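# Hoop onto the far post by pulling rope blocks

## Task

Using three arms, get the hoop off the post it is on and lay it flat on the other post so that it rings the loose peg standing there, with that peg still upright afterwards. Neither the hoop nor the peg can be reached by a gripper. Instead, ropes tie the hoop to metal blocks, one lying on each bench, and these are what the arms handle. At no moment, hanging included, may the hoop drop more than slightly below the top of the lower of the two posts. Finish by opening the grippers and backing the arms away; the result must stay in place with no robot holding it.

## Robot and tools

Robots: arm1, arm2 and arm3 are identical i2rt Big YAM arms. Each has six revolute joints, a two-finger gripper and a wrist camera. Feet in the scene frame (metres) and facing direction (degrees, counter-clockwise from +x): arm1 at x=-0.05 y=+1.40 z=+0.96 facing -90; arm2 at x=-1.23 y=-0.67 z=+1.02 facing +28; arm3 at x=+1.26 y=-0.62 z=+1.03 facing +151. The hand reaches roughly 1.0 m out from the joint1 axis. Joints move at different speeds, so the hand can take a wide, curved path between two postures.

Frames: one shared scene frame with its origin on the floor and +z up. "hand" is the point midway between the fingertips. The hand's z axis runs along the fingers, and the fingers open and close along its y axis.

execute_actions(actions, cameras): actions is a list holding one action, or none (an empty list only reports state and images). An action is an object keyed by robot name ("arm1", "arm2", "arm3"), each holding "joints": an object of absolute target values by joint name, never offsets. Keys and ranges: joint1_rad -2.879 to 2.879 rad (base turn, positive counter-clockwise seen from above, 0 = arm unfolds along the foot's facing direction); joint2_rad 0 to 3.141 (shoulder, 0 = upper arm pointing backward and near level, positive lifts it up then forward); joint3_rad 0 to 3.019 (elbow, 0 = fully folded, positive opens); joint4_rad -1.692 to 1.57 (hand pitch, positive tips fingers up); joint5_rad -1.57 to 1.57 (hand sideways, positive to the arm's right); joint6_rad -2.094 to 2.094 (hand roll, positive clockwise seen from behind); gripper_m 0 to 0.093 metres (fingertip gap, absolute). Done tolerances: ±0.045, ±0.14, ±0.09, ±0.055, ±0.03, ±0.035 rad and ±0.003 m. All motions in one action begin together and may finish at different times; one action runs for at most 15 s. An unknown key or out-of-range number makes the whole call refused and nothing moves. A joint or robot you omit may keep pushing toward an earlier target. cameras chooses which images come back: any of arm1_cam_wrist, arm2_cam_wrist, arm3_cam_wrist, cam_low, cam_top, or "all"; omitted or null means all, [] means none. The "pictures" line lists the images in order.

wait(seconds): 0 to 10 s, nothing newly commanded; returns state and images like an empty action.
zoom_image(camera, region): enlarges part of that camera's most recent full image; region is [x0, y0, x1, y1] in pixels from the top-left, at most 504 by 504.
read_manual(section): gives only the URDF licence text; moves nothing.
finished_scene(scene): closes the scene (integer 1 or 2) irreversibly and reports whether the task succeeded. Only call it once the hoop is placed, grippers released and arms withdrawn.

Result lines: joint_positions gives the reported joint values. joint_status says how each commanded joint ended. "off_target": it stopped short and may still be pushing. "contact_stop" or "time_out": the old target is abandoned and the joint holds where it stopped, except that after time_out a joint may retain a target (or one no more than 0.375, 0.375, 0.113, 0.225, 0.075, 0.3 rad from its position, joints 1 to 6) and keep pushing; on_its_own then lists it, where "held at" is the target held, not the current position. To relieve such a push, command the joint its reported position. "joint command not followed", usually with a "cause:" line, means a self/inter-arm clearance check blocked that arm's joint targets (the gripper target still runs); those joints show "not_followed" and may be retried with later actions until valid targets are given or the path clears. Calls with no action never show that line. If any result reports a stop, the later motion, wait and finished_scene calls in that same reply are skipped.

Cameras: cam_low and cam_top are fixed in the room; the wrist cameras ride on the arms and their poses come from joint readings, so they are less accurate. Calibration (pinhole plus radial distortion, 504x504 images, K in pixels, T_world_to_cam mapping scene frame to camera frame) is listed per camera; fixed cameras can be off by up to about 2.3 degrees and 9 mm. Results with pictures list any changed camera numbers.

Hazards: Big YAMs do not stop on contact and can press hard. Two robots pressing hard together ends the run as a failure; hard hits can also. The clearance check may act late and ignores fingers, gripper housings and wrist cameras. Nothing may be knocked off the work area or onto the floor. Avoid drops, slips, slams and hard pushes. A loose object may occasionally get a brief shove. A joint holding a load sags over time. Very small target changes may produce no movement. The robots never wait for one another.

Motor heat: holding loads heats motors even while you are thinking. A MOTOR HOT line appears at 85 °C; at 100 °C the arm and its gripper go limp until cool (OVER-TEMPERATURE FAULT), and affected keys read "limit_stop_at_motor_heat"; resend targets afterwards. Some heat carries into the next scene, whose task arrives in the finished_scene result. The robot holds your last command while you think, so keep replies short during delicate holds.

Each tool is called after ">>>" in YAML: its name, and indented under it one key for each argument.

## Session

>>> execute_actions:
  actions: []

Scene clock: 0.00 s.
arm1.joint_positions: joint1_rad=-0.407 joint2_rad=+0.333 joint3_rad=+1.703 joint4_rad=-1.350 joint5_rad=+0.144 joint6_rad=-0.159 gripper_m=+0.095
arm1.joint_status: not commanded
arm1.hand: x=-0.0724 y=+1.4008 z=+1.6568 quat_wxyz=(-0.298, -0.578, -0.395, +0.649) (m; scene frame)
arm2.joint_positions: joint1_rad=-0.644 joint2_rad=+0.381 joint3_rad=+1.412 joint4_rad=-1.187 joint5_rad=-0.100 joint6_rad=-0.525 gripper_m=+0.095
arm2.joint_status: not commanded
arm2.hand: x=-1.0973 y=-0.6743 z=+1.6475 quat_wxyz=(-0.624, +0.170, -0.741, +0.183) (m; scene frame)
arm3.joint_positions: joint1_rad=-0.713 joint2_rad=+0.321 joint3_rad=+1.587 joint4_rad=-1.207 joint5_rad=-0.075 joint6_rad=+0.371 gripper_m=+0.095
arm3.joint_status: not commanded
arm3.hand: x=+1.2343 y=-0.5866 z=+1.7222 quat_wxyz=(-0.277, +0.498, -0.471, -0.674) (m; scene frame)
pictures: arm1_cam_wrist, arm2_cam_wrist, arm3_cam_wrist, cam_low, cam_top
camera_calibration (this result's frames):
arm1_cam_wrist: T_world_to_cam=[[-0.841417, 0.512436, 0.171543, -1.06002], [0.178713, 0.563457, -0.806584, 0.563887], [-0.50998, -0.648016, -0.565681, 1.93356], [0, 0, 0, 1]] pos_world=[-0.00661509, 1.47844, 1.73044]
arm2_cam_wrist: T_world_to_cam=[[0.0126505, -0.879461, 0.475804, -1.36389], [-0.715919, -0.340163, -0.609712, -0.00382979], [0.698069, -0.332924, -0.633926, 1.71028], [0, 0, 0, 1]] pos_world=[-1.17938, -0.6314, 1.7308]
arm3_cam_wrist: T_world_to_cam=[[0.846953, 0.411014, -0.33725, -0.225432], [-0.037513, -0.586547, -0.809046, 1.09895], [-0.530343, 0.697875, -0.481359, 2.01343], [0, 0, 0, 1]] pos_world=[1.29996, -0.66788, 1.78226]
Images, in order (width x height): arm1_cam_wrist 504x504, arm2_cam_wrist 504x504, arm3_cam_wrist 504x504, cam_low 504x504, cam_top 504x504.

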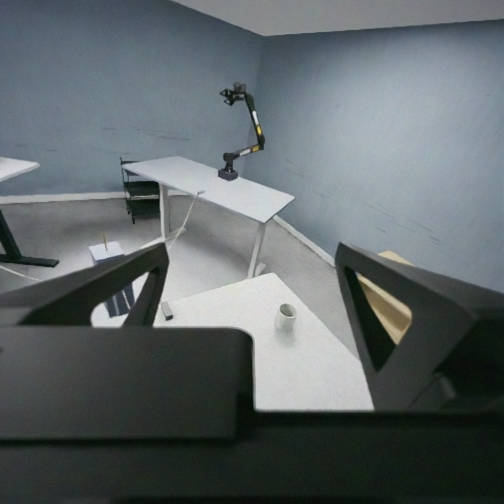

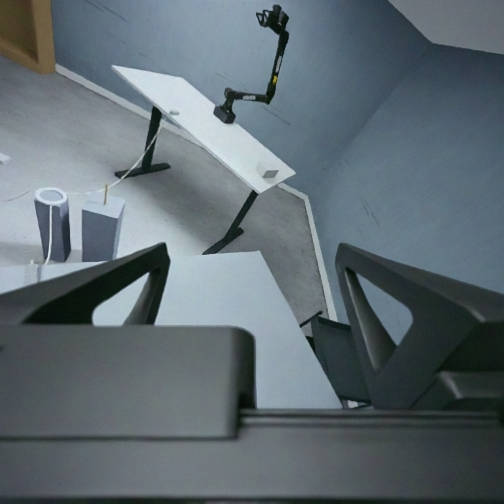

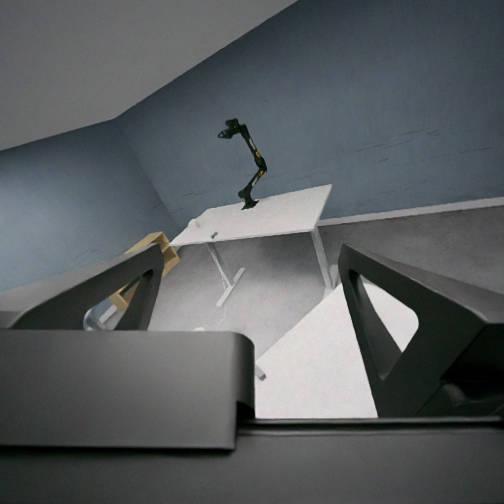

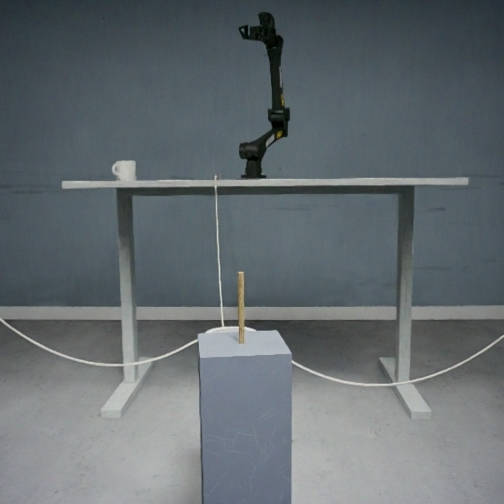

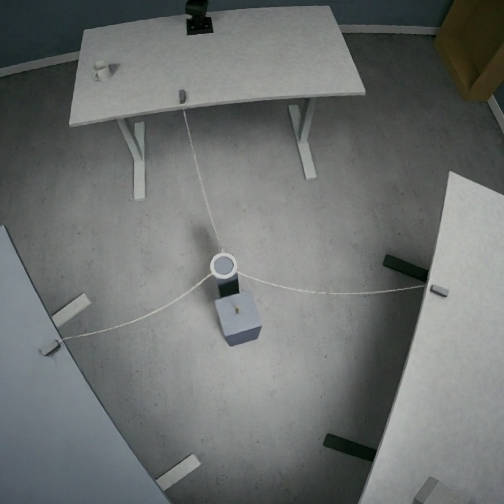

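>>> execute_actions:
  actions:
    - {"arm1":{"joints":{"joint1_rad":-0.21,"joint2_rad":1.91,"joint3_rad":1.53,"joint4_rad":-1.12,"joint5_rad":0,"joint6_rad":-0.23}},"arm2":{"joints":{"joint1_rad":0.2,"joint2_rad":2.03,"joint3_rad":1.55,"joint4_rad":-1.03,"joint5_rad":0,"joint6_rad":0.12}},"arm3":{"joints":{"joint1_rad":-0.1,"joint2_rad":2.02,"joint3_rad":1.45,"joint4_rad":-0.93,"joint5_rad":0,"joint6_rad":-0.1}}}
  cameras: ["arm1_cam_wrist","arm2_cam_wrist","arm3_cam_wrist"]

Scene clock: 2.70 s.
arm1.joint_positions: joint1_rad=-0.216 joint2_rad=+1.925 joint3_rad=+1.509 joint4_rad=-1.126 joint5_rad=+0.003 joint6_rad=-0.221 gripper_m=+0.095
arm1.joint_status: all done
arm1.hand: x=-0.1726 y=+0.8409 z=+1.0182 quat_wxyz=(+0.000, -0.702, -0.712, +0.014) (m; scene frame)
arm2.joint_positions: joint1_rad=+0.210 joint2_rad=+2.029 joint3_rad=+1.534 joint4_rad=-1.030 joint5_rad=+0.000 joint6_rad=+0.113 gripper_m=+0.095
arm2.joint_status: all done
arm2.hand: x=-0.7721 y=-0.2886 z=+1.0362 quat_wxyz=(-0.021, +0.286, -0.958, -0.008) (m; scene frame)
arm3.joint_positions: joint1_rad=-0.097 joint2_rad=+2.013 joint3_rad=+1.451 joint4_rad=-0.940 joint5_rad=+0.000 joint6_rad=-0.088 gripper_m=+0.095
arm3.joint_status: all done
arm3.hand: x=+0.7790 y=-0.2882 z=+1.0249 quat_wxyz=(-0.012, +0.966, -0.256, -0.033) (m; scene frame)
pictures: arm1_cam_wrist, arm2_cam_wrist, arm3_cam_wrist
camera_calibration (this result's frames):
arm1_cam_wrist: T_world_to_cam=[[-0.999636, -0.0163064, 0.0214765, -0.177745], [-0.00100672, 0.818455, 0.574569, -1.26962], [-0.0269467, 0.574339, -0.818174, 0.470944], [0, 0, 0, 1]] pos_world=[-0.166268, 0.765744, 1.11861]
arm2_cam_wrist: T_world_to_cam=[[0.539993, -0.841658, 0.00436263, 0.168675], [-0.701328, -0.447082, 0.555208, -1.23912], [-0.465345, -0.302868, -0.8317, 0.539491], [0, 0, 0, 1]] pos_world=[-0.709064, -0.248628, 1.13593]
arm3_cam_wrist: T_world_to_cam=[[0.475638, 0.879639, 0.0020905, -0.121064], [0.75687, -0.410463, 0.508594, -1.22574], [0.448237, -0.240324, -0.861004, 0.584399], [0, 0, 0, 1]] pos_world=[0.72336, -0.256184, 1.12683]
Images, in order (width x height): arm1_cam_wrist 504x504, arm2_cam_wrist 504x504, arm3_cam_wrist 504x504.

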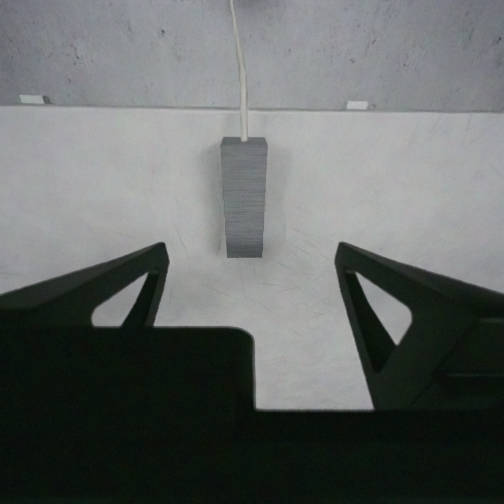

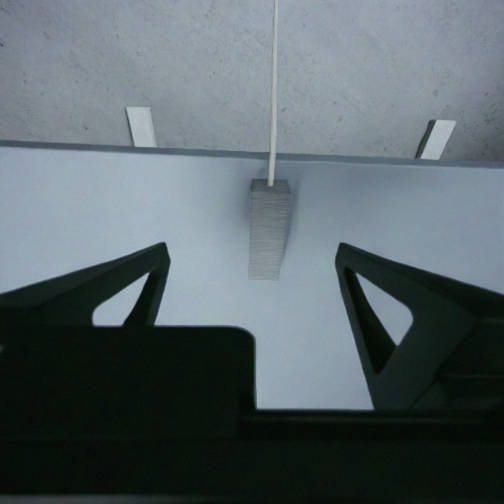

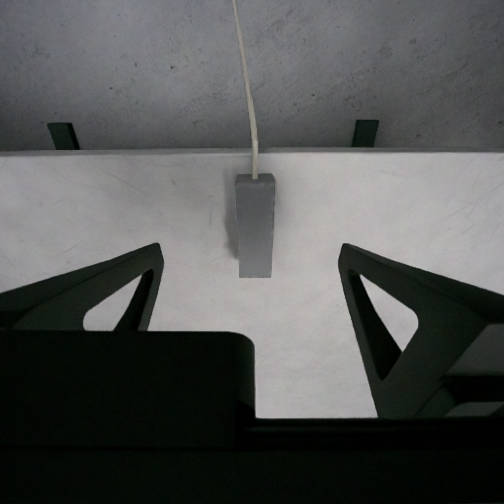

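>>> execute_actions:
  actions:
    - {"arm1":{"joints":{"joint2_rad":2.01,"joint4_rad":-1.035,"gripper_m":0.06}},"arm2":{"joints":{"joint1_rad":0.185,"joint2_rad":2.14,"gripper_m":0.07}},"arm3":{"joints":{"joint2_rad":2.135,"gripper_m":0.06}}}
  cameras: ["arm1_cam_wrist","arm2_cam_wrist","arm3_cam_wrist"]

Scene clock: 4.73 s.
arm1.joint_positions: joint1_rad=-0.215 joint2_rad=+2.020 joint3_rad=+1.509 joint4_rad=-1.044 joint5_rad=+0.002 joint6_rad=-0.221 gripper_m=+0.060
arm1.joint_status: all done
arm1.hand: x=-0.1749 y=+0.8301 z=+0.9658 quat_wxyz=(+0.003, -0.702, -0.712, +0.008) (m; scene frame)
arm2.joint_positions: joint1_rad=+0.192 joint2_rad=+2.136 joint3_rad=+1.535 joint4_rad=-1.031 joint5_rad=+0.001 joint6_rad=+0.113 gripper_m=+0.070
arm2.joint_status: all done
arm2.hand: x=-0.7774 y=-0.3064 z=+0.9757 quat_wxyz=(+0.028, +0.277, -0.960, +0.012) (m; scene frame)
arm3.joint_positions: joint1_rad=-0.097 joint2_rad=+2.133 joint3_rad=+1.451 joint4_rad=-0.940 joint5_rad=+0.000 joint6_rad=-0.088 gripper_m=+0.060
arm3.joint_status: all done
arm3.hand: x=+0.7955 y=-0.2997 z=+0.9585 quat_wxyz=(+0.008, +0.966, -0.256, +0.023) (m; scene frame)
pictures: arm1_cam_wrist, arm2_cam_wrist, arm3_cam_wrist
camera_calibration (this result's frames):
arm1_cam_wrist: T_world_to_cam=[[-0.999683, -0.0179327, 0.0176535, -0.17403], [-0.00424465, 0.811654, 0.584123, -1.23484], [-0.0248035, 0.583863, -0.811473, 0.420258], [0, 0, 0, 1]] pos_world=[-0.168793, 0.753766, 1.0654]
arm2_cam_wrist: T_world_to_cam=[[0.525711, -0.85047, 0.0181042, 0.12954], [-0.65986, -0.394271, 0.639637, -1.25125], [-0.536854, -0.348211, -0.768464, 0.350162], [0, 0, 0, 1]] pos_world=[-0.705761, -0.26123, 1.06709]
arm3_cam_wrist: T_world_to_cam=[[0.475761, 0.879504, -0.0111826, -0.10612], [0.702047, -0.372047, 0.607216, -1.24858], [0.529888, -0.29674, -0.794458, 0.371424], [0, 0, 0, 1]] pos_world=[0.73024, -0.260982, 1.05205]
Images, in order (width x height): arm1_cam_wrist 504x504, arm2_cam_wrist 504x504, arm3_cam_wrist 504x504.

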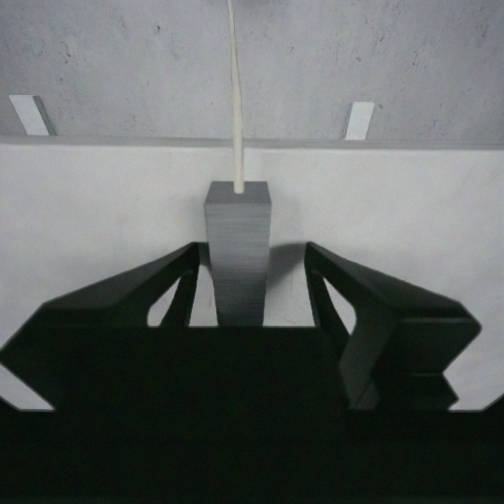

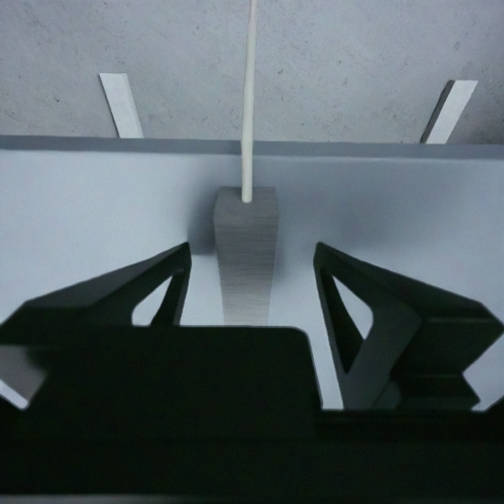

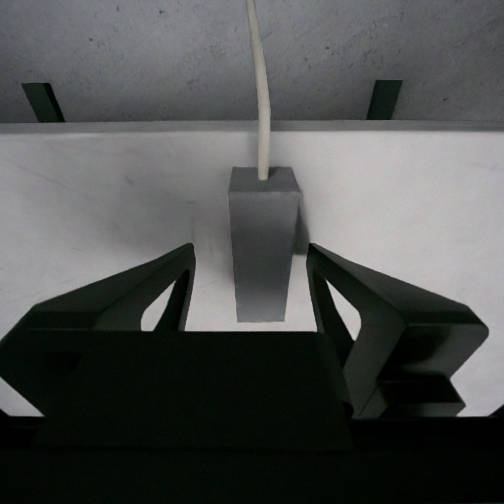

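>>> execute_actions:
  actions:
    - {"arm1":{"joints":{"gripper_m":0.0}},"arm2":{"joints":{"gripper_m":0.0}},"arm3":{"joints":{"gripper_m":0.0}}}
  cameras: ["cam_low","cam_top"]

>>> zoom_image:
  camera: "cam_top"
  region: [170, 230, 290, 350]

>>> zoom_image:
  camera: "cam_low"
  region: [170, 250, 310, 390]

Scene clock: 5.73 s.
arm1.joint_positions: joint1_rad=-0.215 joint2_rad=+2.020 joint3_rad=+1.509 joint4_rad=-1.044 joint5_rad=+0.000 joint6_rad=-0.222 gripper_m=+0.025
arm1.joint_status: gripper_m off_target (ended at +0.025, target +0.000)
arm1.hand: x=-0.1747 y=+0.8301 z=+0.9658 quat_wxyz=(+0.002, -0.702, -0.713, +0.008) (m; scene frame)
arm2.joint_positions: joint1_rad=+0.192 joint2_rad=+2.136 joint3_rad=+1.535 joint4_rad=-1.031 joint5_rad=+0.001 joint6_rad=+0.114 gripper_m=+0.025
arm2.joint_status: gripper_m off_target (ended at +0.025, target +0.000)
arm2.hand: x=-0.7774 y=-0.3064 z=+0.9757 quat_wxyz=(+0.028, +0.277, -0.960, +0.012) (m; scene frame)
arm3.joint_positions: joint1_rad=-0.097 joint2_rad=+2.133 joint3_rad=+1.451 joint4_rad=-0.940 joint5_rad=+0.000 joint6_rad=-0.090 gripper_m=+0.025
arm3.joint_status: gripper_m off_target (ended at +0.025, target +0.000)
arm3.hand: x=+0.7955 y=-0.2996 z=+0.9585 quat_wxyz=(+0.008, +0.967, -0.255, +0.023) (m; scene frame)
pictures: cam_low, cam_top
Images, in order (width x height): cam_low 504x504, cam_top 504x504.

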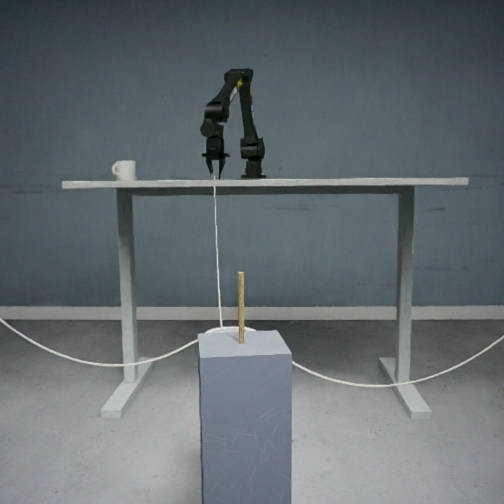

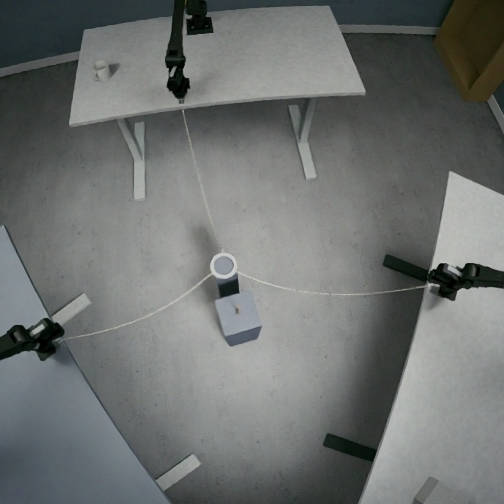

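Region (170, 230, 290, 350) of cam_top's 504x504 image, scaled by 4.200, with more detail than that image has.

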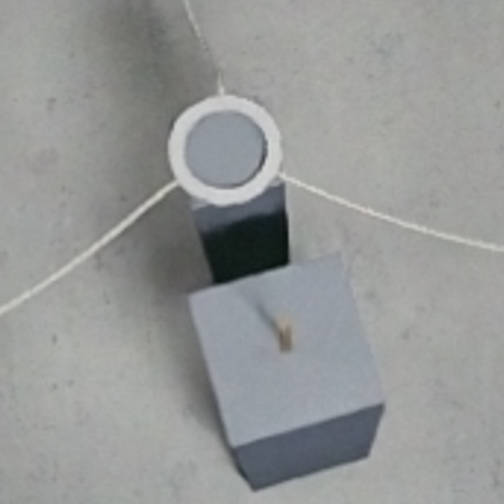

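Region (170, 250, 310, 390) of cam_low's 504x504 image, scaled by 3.600, with more detail than that image has.

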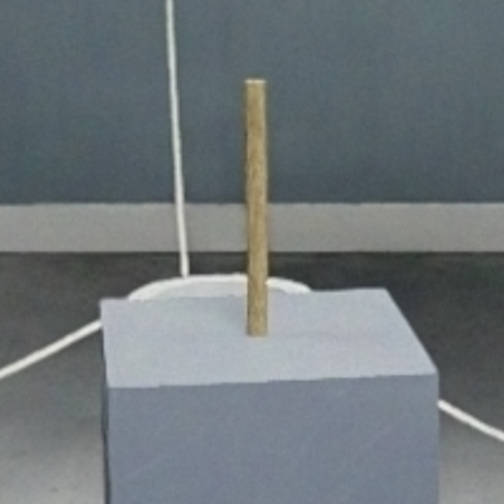

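>>> execute_actions:
  actions:
    - {"arm1":{"joints":{"joint2_rad":1.265,"joint3_rad":1.11,"joint4_rad":-1.40}},"arm2":{"joints":{"joint2_rad":1.87,"joint3_rad":1.415,"joint4_rad":-1.10}},"arm3":{"joints":{"joint2_rad":1.905,"joint4_rad":-1.12}}}
  cameras: ["cam_low","cam_top"]

Scene clock: 8.63 s.
arm1.joint_positions: joint1_rad=-0.215 joint2_rad=+1.264 joint3_rad=+1.097 joint4_rad=-1.392 joint5_rad=+0.000 joint6_rad=-0.222 gripper_m=+0.025
arm1.joint_status: all done
arm1.hand: x=-0.1248 y=+1.0565 z=+1.1604 quat_wxyz=(+0.003, -0.702, -0.713, +0.007) (m; scene frame)
arm2.joint_positions: joint1_rad=+0.192 joint2_rad=+1.863 joint3_rad=+1.394 joint4_rad=-1.096 joint5_rad=+0.001 joint6_rad=+0.114 gripper_m=+0.025
arm2.joint_status: all done
arm2.hand: x=-0.8117 y=-0.3338 z=+1.0782 quat_wxyz=(-0.003, +0.277, -0.961, -0.001) (m; scene frame)
arm3.joint_positions: joint1_rad=-0.097 joint2_rad=+1.889 joint3_rad=+1.445 joint4_rad=-1.106 joint5_rad=+0.000 joint6_rad=-0.090 gripper_m=+0.025
arm3.joint_status: all done
arm3.hand: x=+0.8043 y=-0.3057 z=+1.0890 quat_wxyz=(-0.004, +0.967, -0.256, -0.011) (m; scene frame)
pictures: cam_low, cam_top
Images, in order (width x height): cam_low 504x504, cam_top 504x504.

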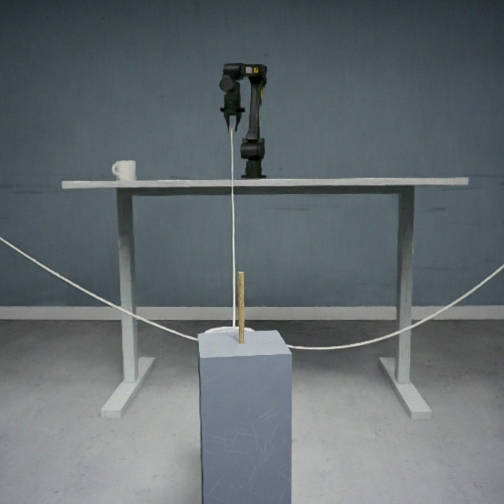

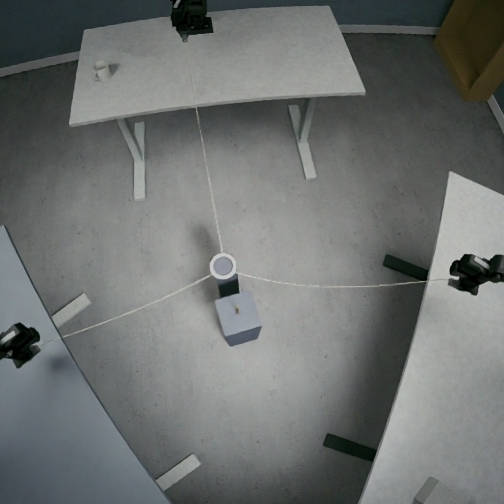

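>>> execute_actions:
  actions:
    - {"arm1":{"joints":{"joint3_rad":1.29,"joint4_rad":-1.56}},"arm3":{"joints":{"joint2_rad":1.765,"joint3_rad":1.37,"joint4_rad":-1.165}}}
  cameras: ["cam_low","cam_top"]

Scene clock: 10.17 s.
arm1.joint_positions: joint1_rad=-0.215 joint2_rad=+1.272 joint3_rad=+1.241 joint4_rad=-1.549 joint5_rad=+0.000 joint6_rad=-0.222 gripper_m=+0.025
arm1.joint_status: all done
arm1.hand: x=-0.1249 y=+1.0530 z=+1.2124 quat_wxyz=(+0.009, -0.702, -0.713, -0.002) (m; scene frame)
arm2.joint_positions: joint1_rad=+0.192 joint2_rad=+1.863 joint3_rad=+1.394 joint4_rad=-1.096 joint5_rad=+0.001 joint6_rad=+0.114 gripper_m=+0.025
arm2.joint_status: not commanded
arm2.hand: x=-0.8117 y=-0.3338 z=+1.0782 quat_wxyz=(-0.003, +0.277, -0.961, -0.001) (m; scene frame)
arm3.joint_positions: joint1_rad=-0.097 joint2_rad=+1.779 joint3_rad=+1.366 joint4_rad=-1.155 joint5_rad=+0.000 joint6_rad=-0.090 gripper_m=+0.025
arm3.joint_status: all done
arm3.hand: x=+0.8354 y=-0.3273 z=+1.1175 quat_wxyz=(-0.001, +0.967, -0.256, -0.002) (m; scene frame)
pictures: cam_low, cam_top
Images, in order (width x height): cam_low 504x504, cam_top 504x504.

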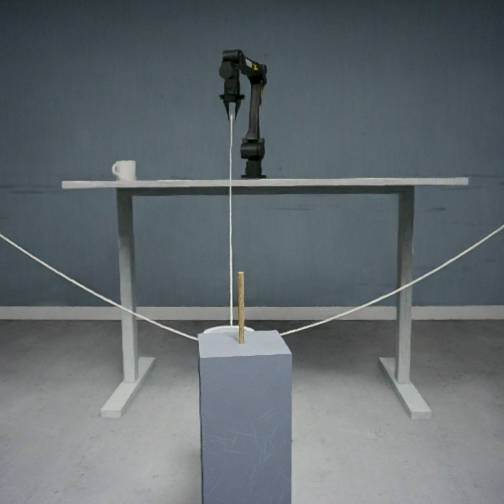

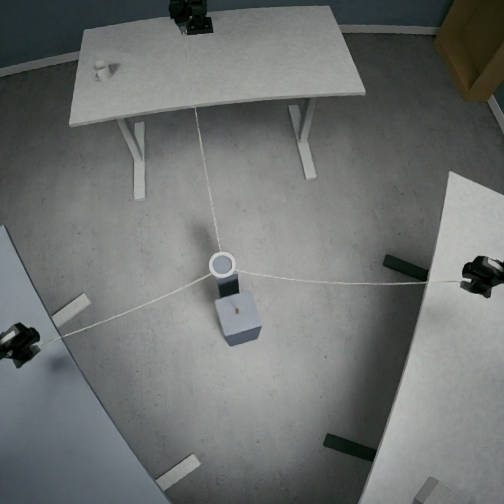

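>>> execute_actions:
  actions:
    - {"arm1":{"joints":{"joint2_rad":1.022,"joint3_rad":1.585,"joint4_rad":-1.625}},"arm2":{"joints":{"joint2_rad":1.57,"joint3_rad":1.768,"joint4_rad":-1.455}},"arm3":{"joints":{"joint2_rad":1.528,"joint3_rad":1.796,"joint4_rad":-1.525}}}
  cameras: ["cam_low","cam_top"]

Scene clock: 12.47 s.
arm1.joint_positions: joint1_rad=-0.215 joint2_rad=+1.043 joint3_rad=+1.563 joint4_rad=-1.622 joint5_rad=+0.000 joint6_rad=-0.222 gripper_m=+0.025
arm1.joint_status: all done
arm1.hand: x=-0.1180 y=+1.0736 z=+1.4200 quat_wxyz=(-0.119, -0.682, -0.694, +0.197) (m; scene frame)
arm2.joint_positions: joint1_rad=+0.192 joint2_rad=+1.595 joint3_rad=+1.749 joint4_rad=-1.445 joint5_rad=+0.001 joint6_rad=+0.114 gripper_m=+0.025
arm2.joint_status: all done
arm2.hand: x=-0.8070 y=-0.3299 z=+1.3528 quat_wxyz=(-0.128, +0.274, -0.952, -0.053) (m; scene frame)
arm3.joint_positions: joint1_rad=-0.097 joint2_rad=+1.531 joint3_rad=+1.767 joint4_rad=-1.510 joint5_rad=+0.000 joint6_rad=-0.090 gripper_m=+0.025
arm3.joint_status: all done
arm3.hand: x=+0.8350 y=-0.3271 z=+1.3956 quat_wxyz=(-0.051, +0.956, -0.253, -0.140) (m; scene frame)
pictures: cam_low, cam_top
Images, in order (width x height): cam_low 504x504, cam_top 504x504.

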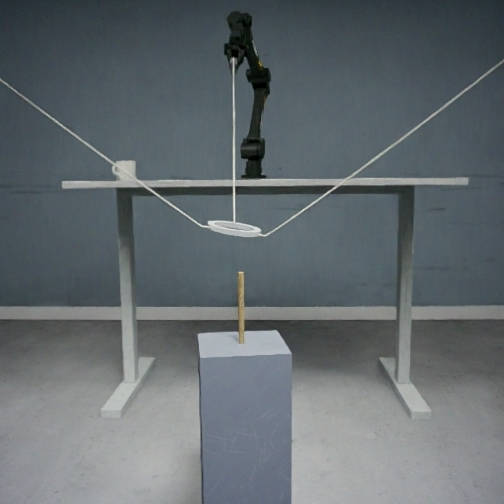

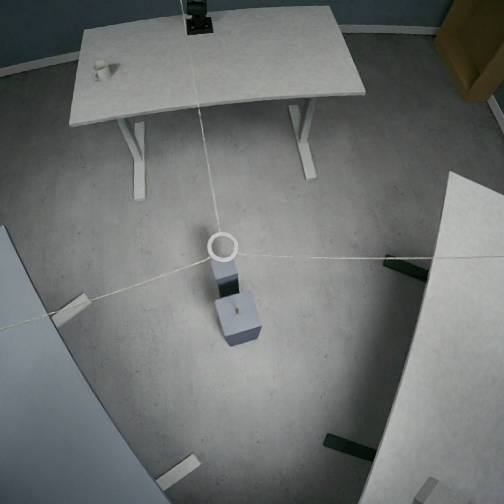

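>>> zoom_image:
  camera: "cam_low"
  region: [180, 190, 290, 270]

Region (180, 190, 290, 270) of cam_low's 504x504 image, scaled by 4.582, with more detail than that image has; it fills the top 367 rows of this view, and the rest is white.

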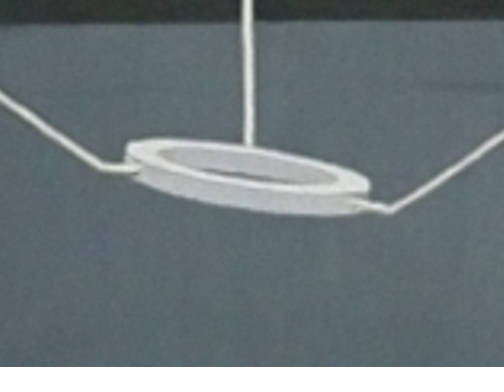

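>>> execute_actions:
  actions:
    - {"arm1":{"joints":{"joint1_rad":-0.078,"joint2_rad":1.565,"joint3_rad":1.97,"joint4_rad":-1.52,"joint6_rad":-0.09}},"arm2":{"joints":{"joint1_rad":-0.311,"joint2_rad":1.415,"joint3_rad":1.47,"joint4_rad":-1.54,"joint6_rad":-0.39}},"arm3":{"joints":{"joint1_rad":0.372,"joint2_rad":1.315,"joint3_rad":1.67,"joint4_rad":-1.595,"joint6_rad":0.38}}}
  cameras: ["cam_low","cam_top"]

>>> zoom_image:
  camera: "cam_top"
  region: [190, 260, 290, 360]

>>> zoom_image:
  camera: "cam_low"
  region: [170, 210, 310, 350]

Scene clock: 15.33 s.
arm1.joint_positions: joint1_rad=-0.079 joint2_rad=+1.593 joint3_rad=+1.904 joint4_rad=-1.529 joint5_rad=+0.000 joint6_rad=-0.100 gripper_m=+0.025
arm1.joint_status: all done
arm1.hand: x=-0.0889 y=+0.8541 z=+1.3493 quat_wxyz=(-0.107, -0.685, -0.707, +0.136) (m; scene frame)
arm2.joint_positions: joint1_rad=-0.319 joint2_rad=+1.421 joint3_rad=+1.458 joint4_rad=-1.528 joint5_rad=+0.000 joint6_rad=-0.382 gripper_m=+0.025
arm2.joint_status: all done
arm2.hand: x=-0.8042 y=-0.5993 z=+1.3075 quat_wxyz=(-0.039, +0.269, -0.962, +0.005) (m; scene frame)
arm3.joint_positions: joint1_rad=+0.379 joint2_rad=+1.317 joint3_rad=+1.665 joint4_rad=-1.583 joint5_rad=-0.001 joint6_rad=+0.367 gripper_m=+0.025
arm3.joint_status: all done
arm3.hand: x=+0.8314 y=-0.5664 z=+1.4419 quat_wxyz=(+0.020, +0.955, -0.243, -0.167) (m; scene frame)
pictures: cam_low, cam_top
Images, in order (width x height): cam_low 504x504, cam_top 504x504.

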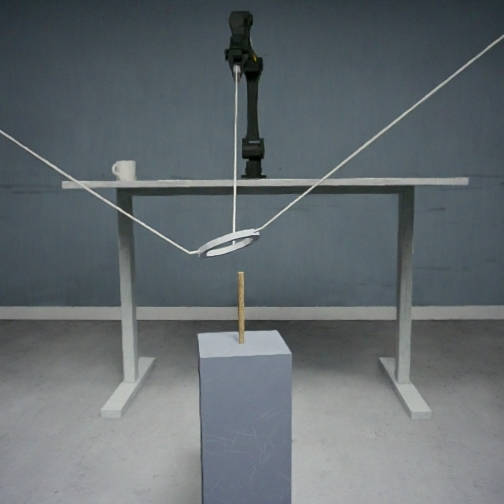

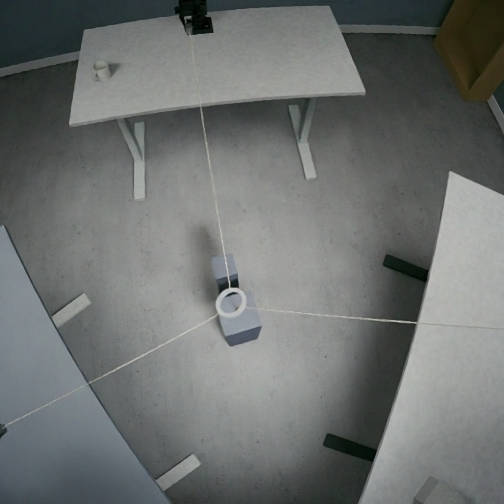

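Region (190, 260, 290, 360) of cam_top's 504x504 image, scaled by 5.040, with more detail than that image has.

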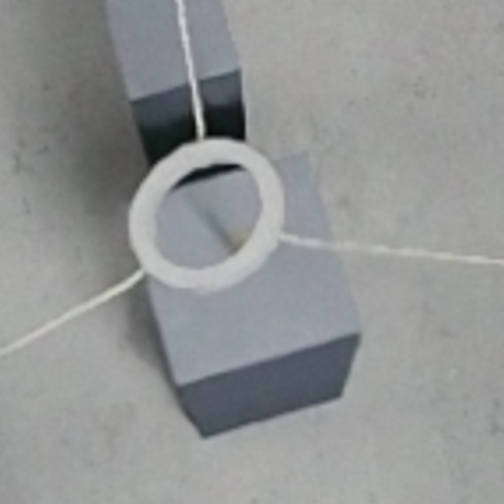

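Region (170, 210, 310, 350) of cam_low's 504x504 image, scaled by 3.600, with more detail than that image has.

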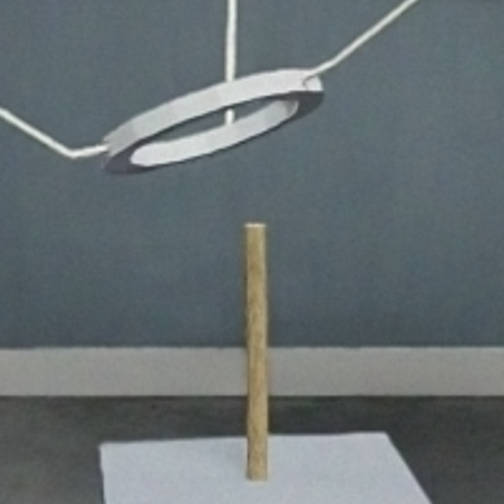

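>>> execute_actions:
  actions:
    - {"arm1":{"joints":{"joint1_rad":-0.03,"joint2_rad":1.645,"joint3_rad":2.10,"joint4_rad":-1.58,"joint6_rad":-0.05}},"arm2":{"joints":{"joint1_rad":-0.35,"joint2_rad":1.48,"joint3_rad":1.60,"joint4_rad":-1.565}},"arm3":{"joints":{"joint1_rad":0.43,"joint2_rad":1.15,"joint3_rad":1.40,"joint4_rad":-1.53,"joint6_rad":0.42}}}
  cameras: ["cam_low","cam_top"]

>>> zoom_image:
  camera: "cam_top"
  region: [190, 260, 290, 360]

>>> zoom_image:
  camera: "cam_low"
  region: [170, 210, 310, 350]

Scene clock: 17.50 s.
arm1.joint_positions: joint1_rad=-0.029 joint2_rad=+1.658 joint3_rad=+2.027 joint4_rad=-1.572 joint5_rad=+0.000 joint6_rad=-0.059 gripper_m=+0.025
arm1.joint_status: all done
arm1.hand: x=-0.0618 y=+0.8320 z=+1.3651 quat_wxyz=(-0.118, -0.681, -0.710, +0.136) (m; scene frame)
arm2.joint_positions: joint1_rad=-0.342 joint2_rad=+1.492 joint3_rad=+1.541 joint4_rad=-1.554 joint5_rad=+0.000 joint6_rad=-0.383 gripper_m=+0.025
arm2.joint_status: all done
arm2.hand: x=-0.7793 y=-0.6056 z=+1.3101 quat_wxyz=(-0.032, +0.259, -0.965, +0.004) (m; scene frame)
arm3.joint_positions: joint1_rad=+0.428 joint2_rad=+1.161 joint3_rad=+1.405 joint4_rad=-1.546 joint5_rad=-0.001 joint6_rad=+0.407 gripper_m=+0.025
arm3.joint_status: all done
arm3.hand: x=+0.8922 y=-0.5926 z=+1.3896 quat_wxyz=(+0.022, +0.961, -0.239, -0.133) (m; scene frame)
pictures: cam_low, cam_top
Images, in order (width x height): cam_low 504x504, cam_top 504x504.

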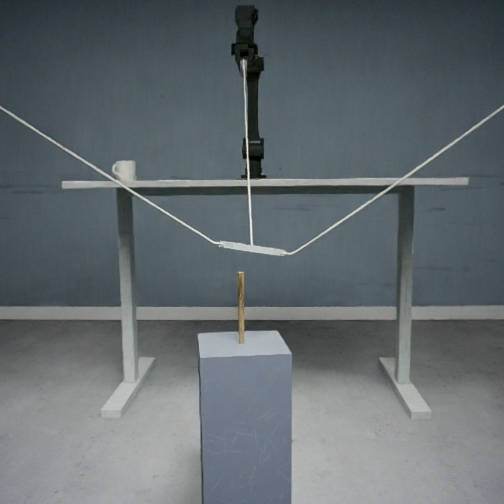

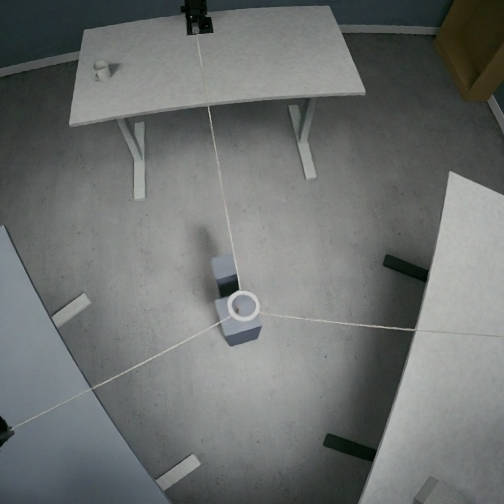

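Region (190, 260, 290, 360) of cam_top's 504x504 image, scaled by 5.040, with more detail than that image has.

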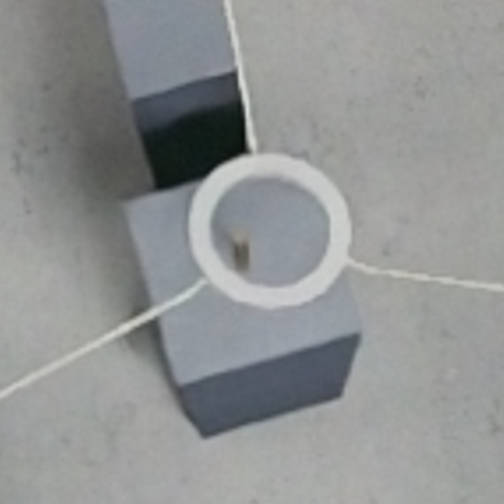

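Region (170, 210, 310, 350) of cam_low's 504x504 image, scaled by 3.600, with more detail than that image has.

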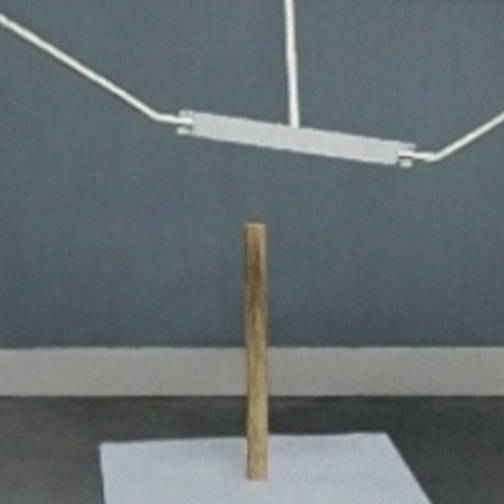

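>>> execute_actions:
  actions: []
  cameras: ["cam_low"]

>>> zoom_image:
  camera: "cam_low"
  region: [170, 210, 310, 350]

Scene clock: 17.70 s.
arm1.joint_positions: joint1_rad=-0.029 joint2_rad=+1.658 joint3_rad=+2.027 joint4_rad=-1.572 joint5_rad=+0.000 joint6_rad=-0.059 gripper_m=+0.025
arm1.joint_status: all done
arm1.hand: x=-0.0618 y=+0.8320 z=+1.3651 quat_wxyz=(-0.118, -0.681, -0.710, +0.136) (m; scene frame)
arm2.joint_positions: joint1_rad=-0.342 joint2_rad=+1.492 joint3_rad=+1.541 joint4_rad=-1.554 joint5_rad=+0.000 joint6_rad=-0.383 gripper_m=+0.025
arm2.joint_status: all done
arm2.hand: x=-0.7793 y=-0.6056 z=+1.3101 quat_wxyz=(-0.032, +0.259, -0.965, +0.004) (m; scene frame)
arm3.joint_positions: joint1_rad=+0.428 joint2_rad=+1.161 joint3_rad=+1.405 joint4_rad=-1.546 joint5_rad=-0.001 joint6_rad=+0.407 gripper_m=+0.025
arm3.joint_status: all done
arm3.hand: x=+0.8922 y=-0.5926 z=+1.3896 quat_wxyz=(+0.022, +0.961, -0.239, -0.133) (m; scene frame)
pictures: cam_low
Images, in order (width x height): cam_low 504x504.

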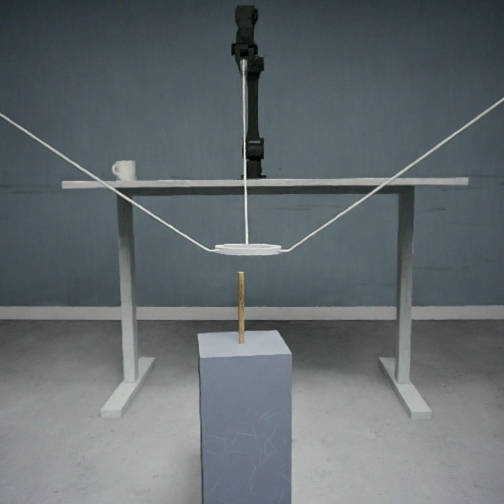

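Region (170, 210, 310, 350) of cam_low's 504x504 image, scaled by 3.600, with more detail than that image has.

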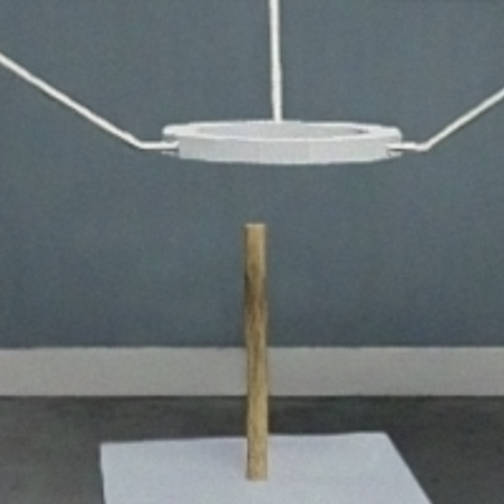

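It's swinging. Let it settle.

>>> wait:
  seconds: 4

>>> zoom_image:
  camera: "cam_top"
  region: [190, 260, 290, 360]

>>> zoom_image:
  camera: "cam_low"
  region: [170, 210, 310, 350]

>>> execute_actions:
  actions: []
  cameras: ["cam_low"]

Scene clock: 21.93 s.
arm1.joint_positions: joint1_rad=-0.029 joint2_rad=+1.658 joint3_rad=+2.027 joint4_rad=-1.572 joint5_rad=+0.000 joint6_rad=-0.059 gripper_m=+0.025
arm1.joint_status: all done
arm1.hand: x=-0.0618 y=+0.8320 z=+1.3651 quat_wxyz=(-0.118, -0.681, -0.710, +0.136) (m; scene frame)
arm2.joint_positions: joint1_rad=-0.342 joint2_rad=+1.492 joint3_rad=+1.541 joint4_rad=-1.554 joint5_rad=+0.000 joint6_rad=-0.383 gripper_m=+0.025
arm2.joint_status: all done
arm2.hand: x=-0.7793 y=-0.6056 z=+1.3101 quat_wxyz=(-0.032, +0.259, -0.965, +0.004) (m; scene frame)
arm3.joint_positions: joint1_rad=+0.428 joint2_rad=+1.161 joint3_rad=+1.405 joint4_rad=-1.546 joint5_rad=-0.001 joint6_rad=+0.408 gripper_m=+0.025
arm3.joint_status: all done
arm3.hand: x=+0.8922 y=-0.5926 z=+1.3896 quat_wxyz=(+0.022, +0.961, -0.240, -0.133) (m; scene frame)
wait: 4.00 s; at rest by 0.03 s
pictures: arm1_cam_wrist, arm2_cam_wrist, arm3_cam_wrist, cam_low, cam_top
camera_calibration (this result's frames):
arm1_cam_wrist: T_world_to_cam=[[-0.998673, -0.0375613, 0.0352345, -0.0756104], [-0.0267461, 0.962927, 0.268433, -1.16543], [-0.044011, 0.267134, -0.962654, 1.21471], [0, 0, 0, 1]] pos_world=[-0.0532204, 0.794896, 1.48485]
arm2_cam_wrist: T_world_to_cam=[[0.490841, -0.870594, 0.03377, -0.189785], [-0.740934, -0.396719, 0.541878, -1.52098], [-0.458358, -0.290997, -0.839779, 0.69117], [0, 0, 0, 1]] pos_world=[-0.716989, -0.5675, 1.41103]
arm3_cam_wrist: T_world_to_cam=[[0.433966, 0.894704, -0.105725, 0.288013], [0.860616, -0.376972, 0.342393, -1.46368], [0.266485, -0.239575, -0.93359, 1.03802], [0, 0, 0, 1]] pos_world=[0.858063, -0.560769, 1.50069]
Images, in order (width x height): arm1_cam_wrist 504x504, arm2_cam_wrist 504x504, arm3_cam_wrist 504x504, cam_low 504x504, cam_top 504x504.

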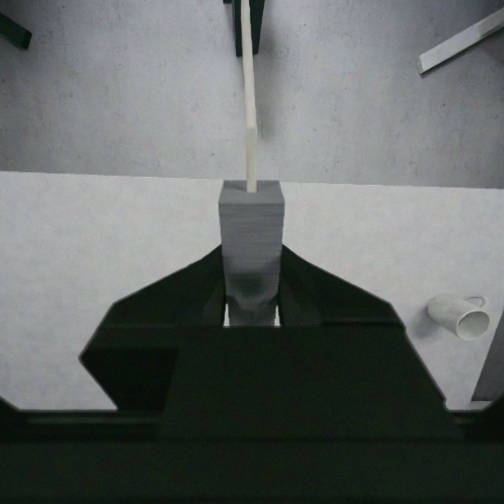

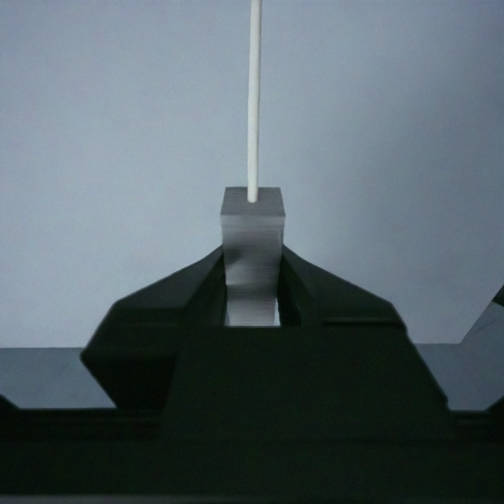

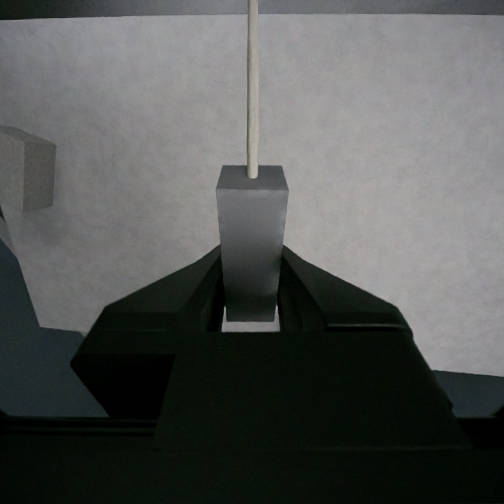

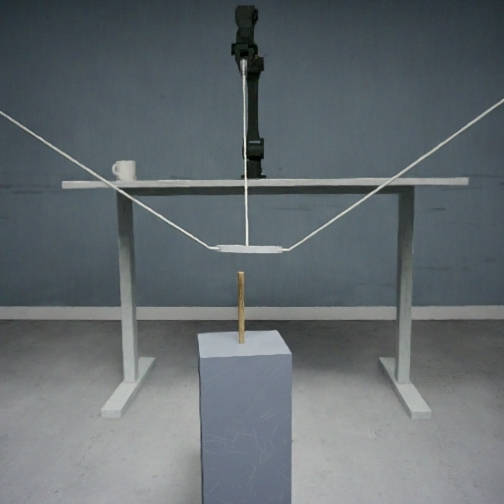

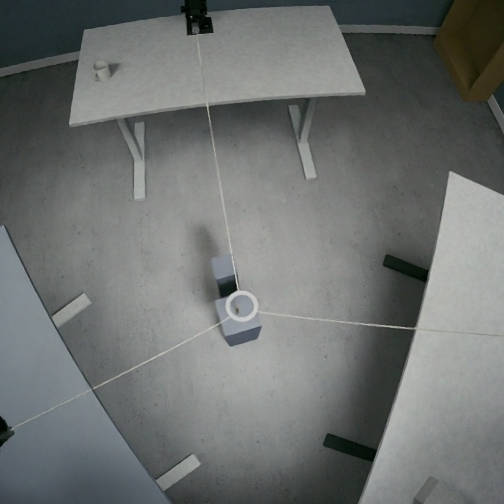

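Region (190, 260, 290, 360) of cam_top's 504x504 image, scaled by 5.040, with more detail than that image has.

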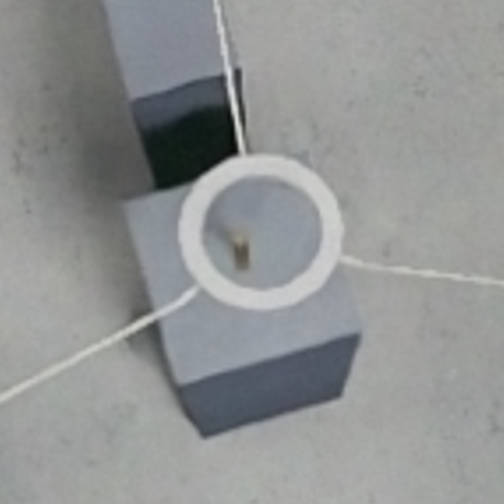

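Region (170, 210, 310, 350) of cam_low's 504x504 image, scaled by 3.600, with more detail than that image has.

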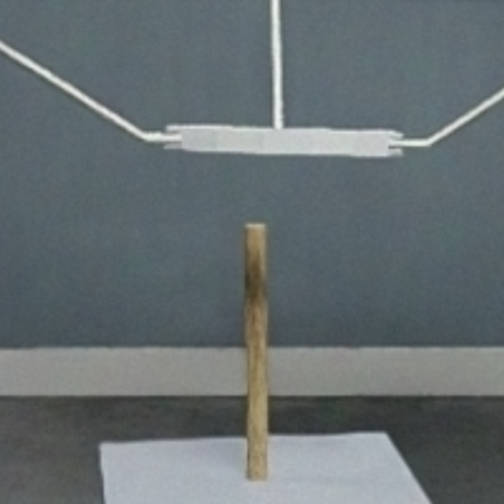

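Scene clock: 21.93 s.
arm1.joint_positions: joint1_rad=-0.029 joint2_rad=+1.658 joint3_rad=+2.027 joint4_rad=-1.572 joint5_rad=+0.000 joint6_rad=-0.059 gripper_m=+0.025
arm1.joint_status: all done
arm1.hand: x=-0.0618 y=+0.8320 z=+1.3651 quat_wxyz=(-0.118, -0.681, -0.710, +0.136) (m; scene frame)
arm2.joint_positions: joint1_rad=-0.342 joint2_rad=+1.492 joint3_rad=+1.541 joint4_rad=-1.554 joint5_rad=+0.000 joint6_rad=-0.383 gripper_m=+0.025
arm2.joint_status: all done
arm2.hand: x=-0.7793 y=-0.6056 z=+1.3101 quat_wxyz=(-0.032, +0.259, -0.965, +0.004) (m; scene frame)
arm3.joint_positions: joint1_rad=+0.428 joint2_rad=+1.161 joint3_rad=+1.405 joint4_rad=-1.546 joint5_rad=-0.001 joint6_rad=+0.408 gripper_m=+0.025
arm3.joint_status: all done
arm3.hand: x=+0.8922 y=-0.5926 z=+1.3896 quat_wxyz=(+0.022, +0.961, -0.240, -0.133) (m; scene frame)
pictures: cam_low
Images, in order (width x height): cam_low 504x504.

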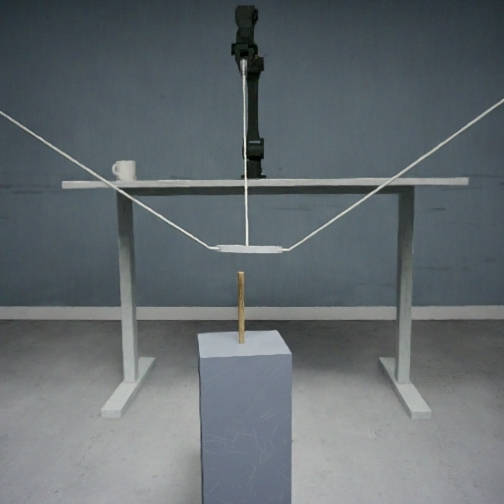

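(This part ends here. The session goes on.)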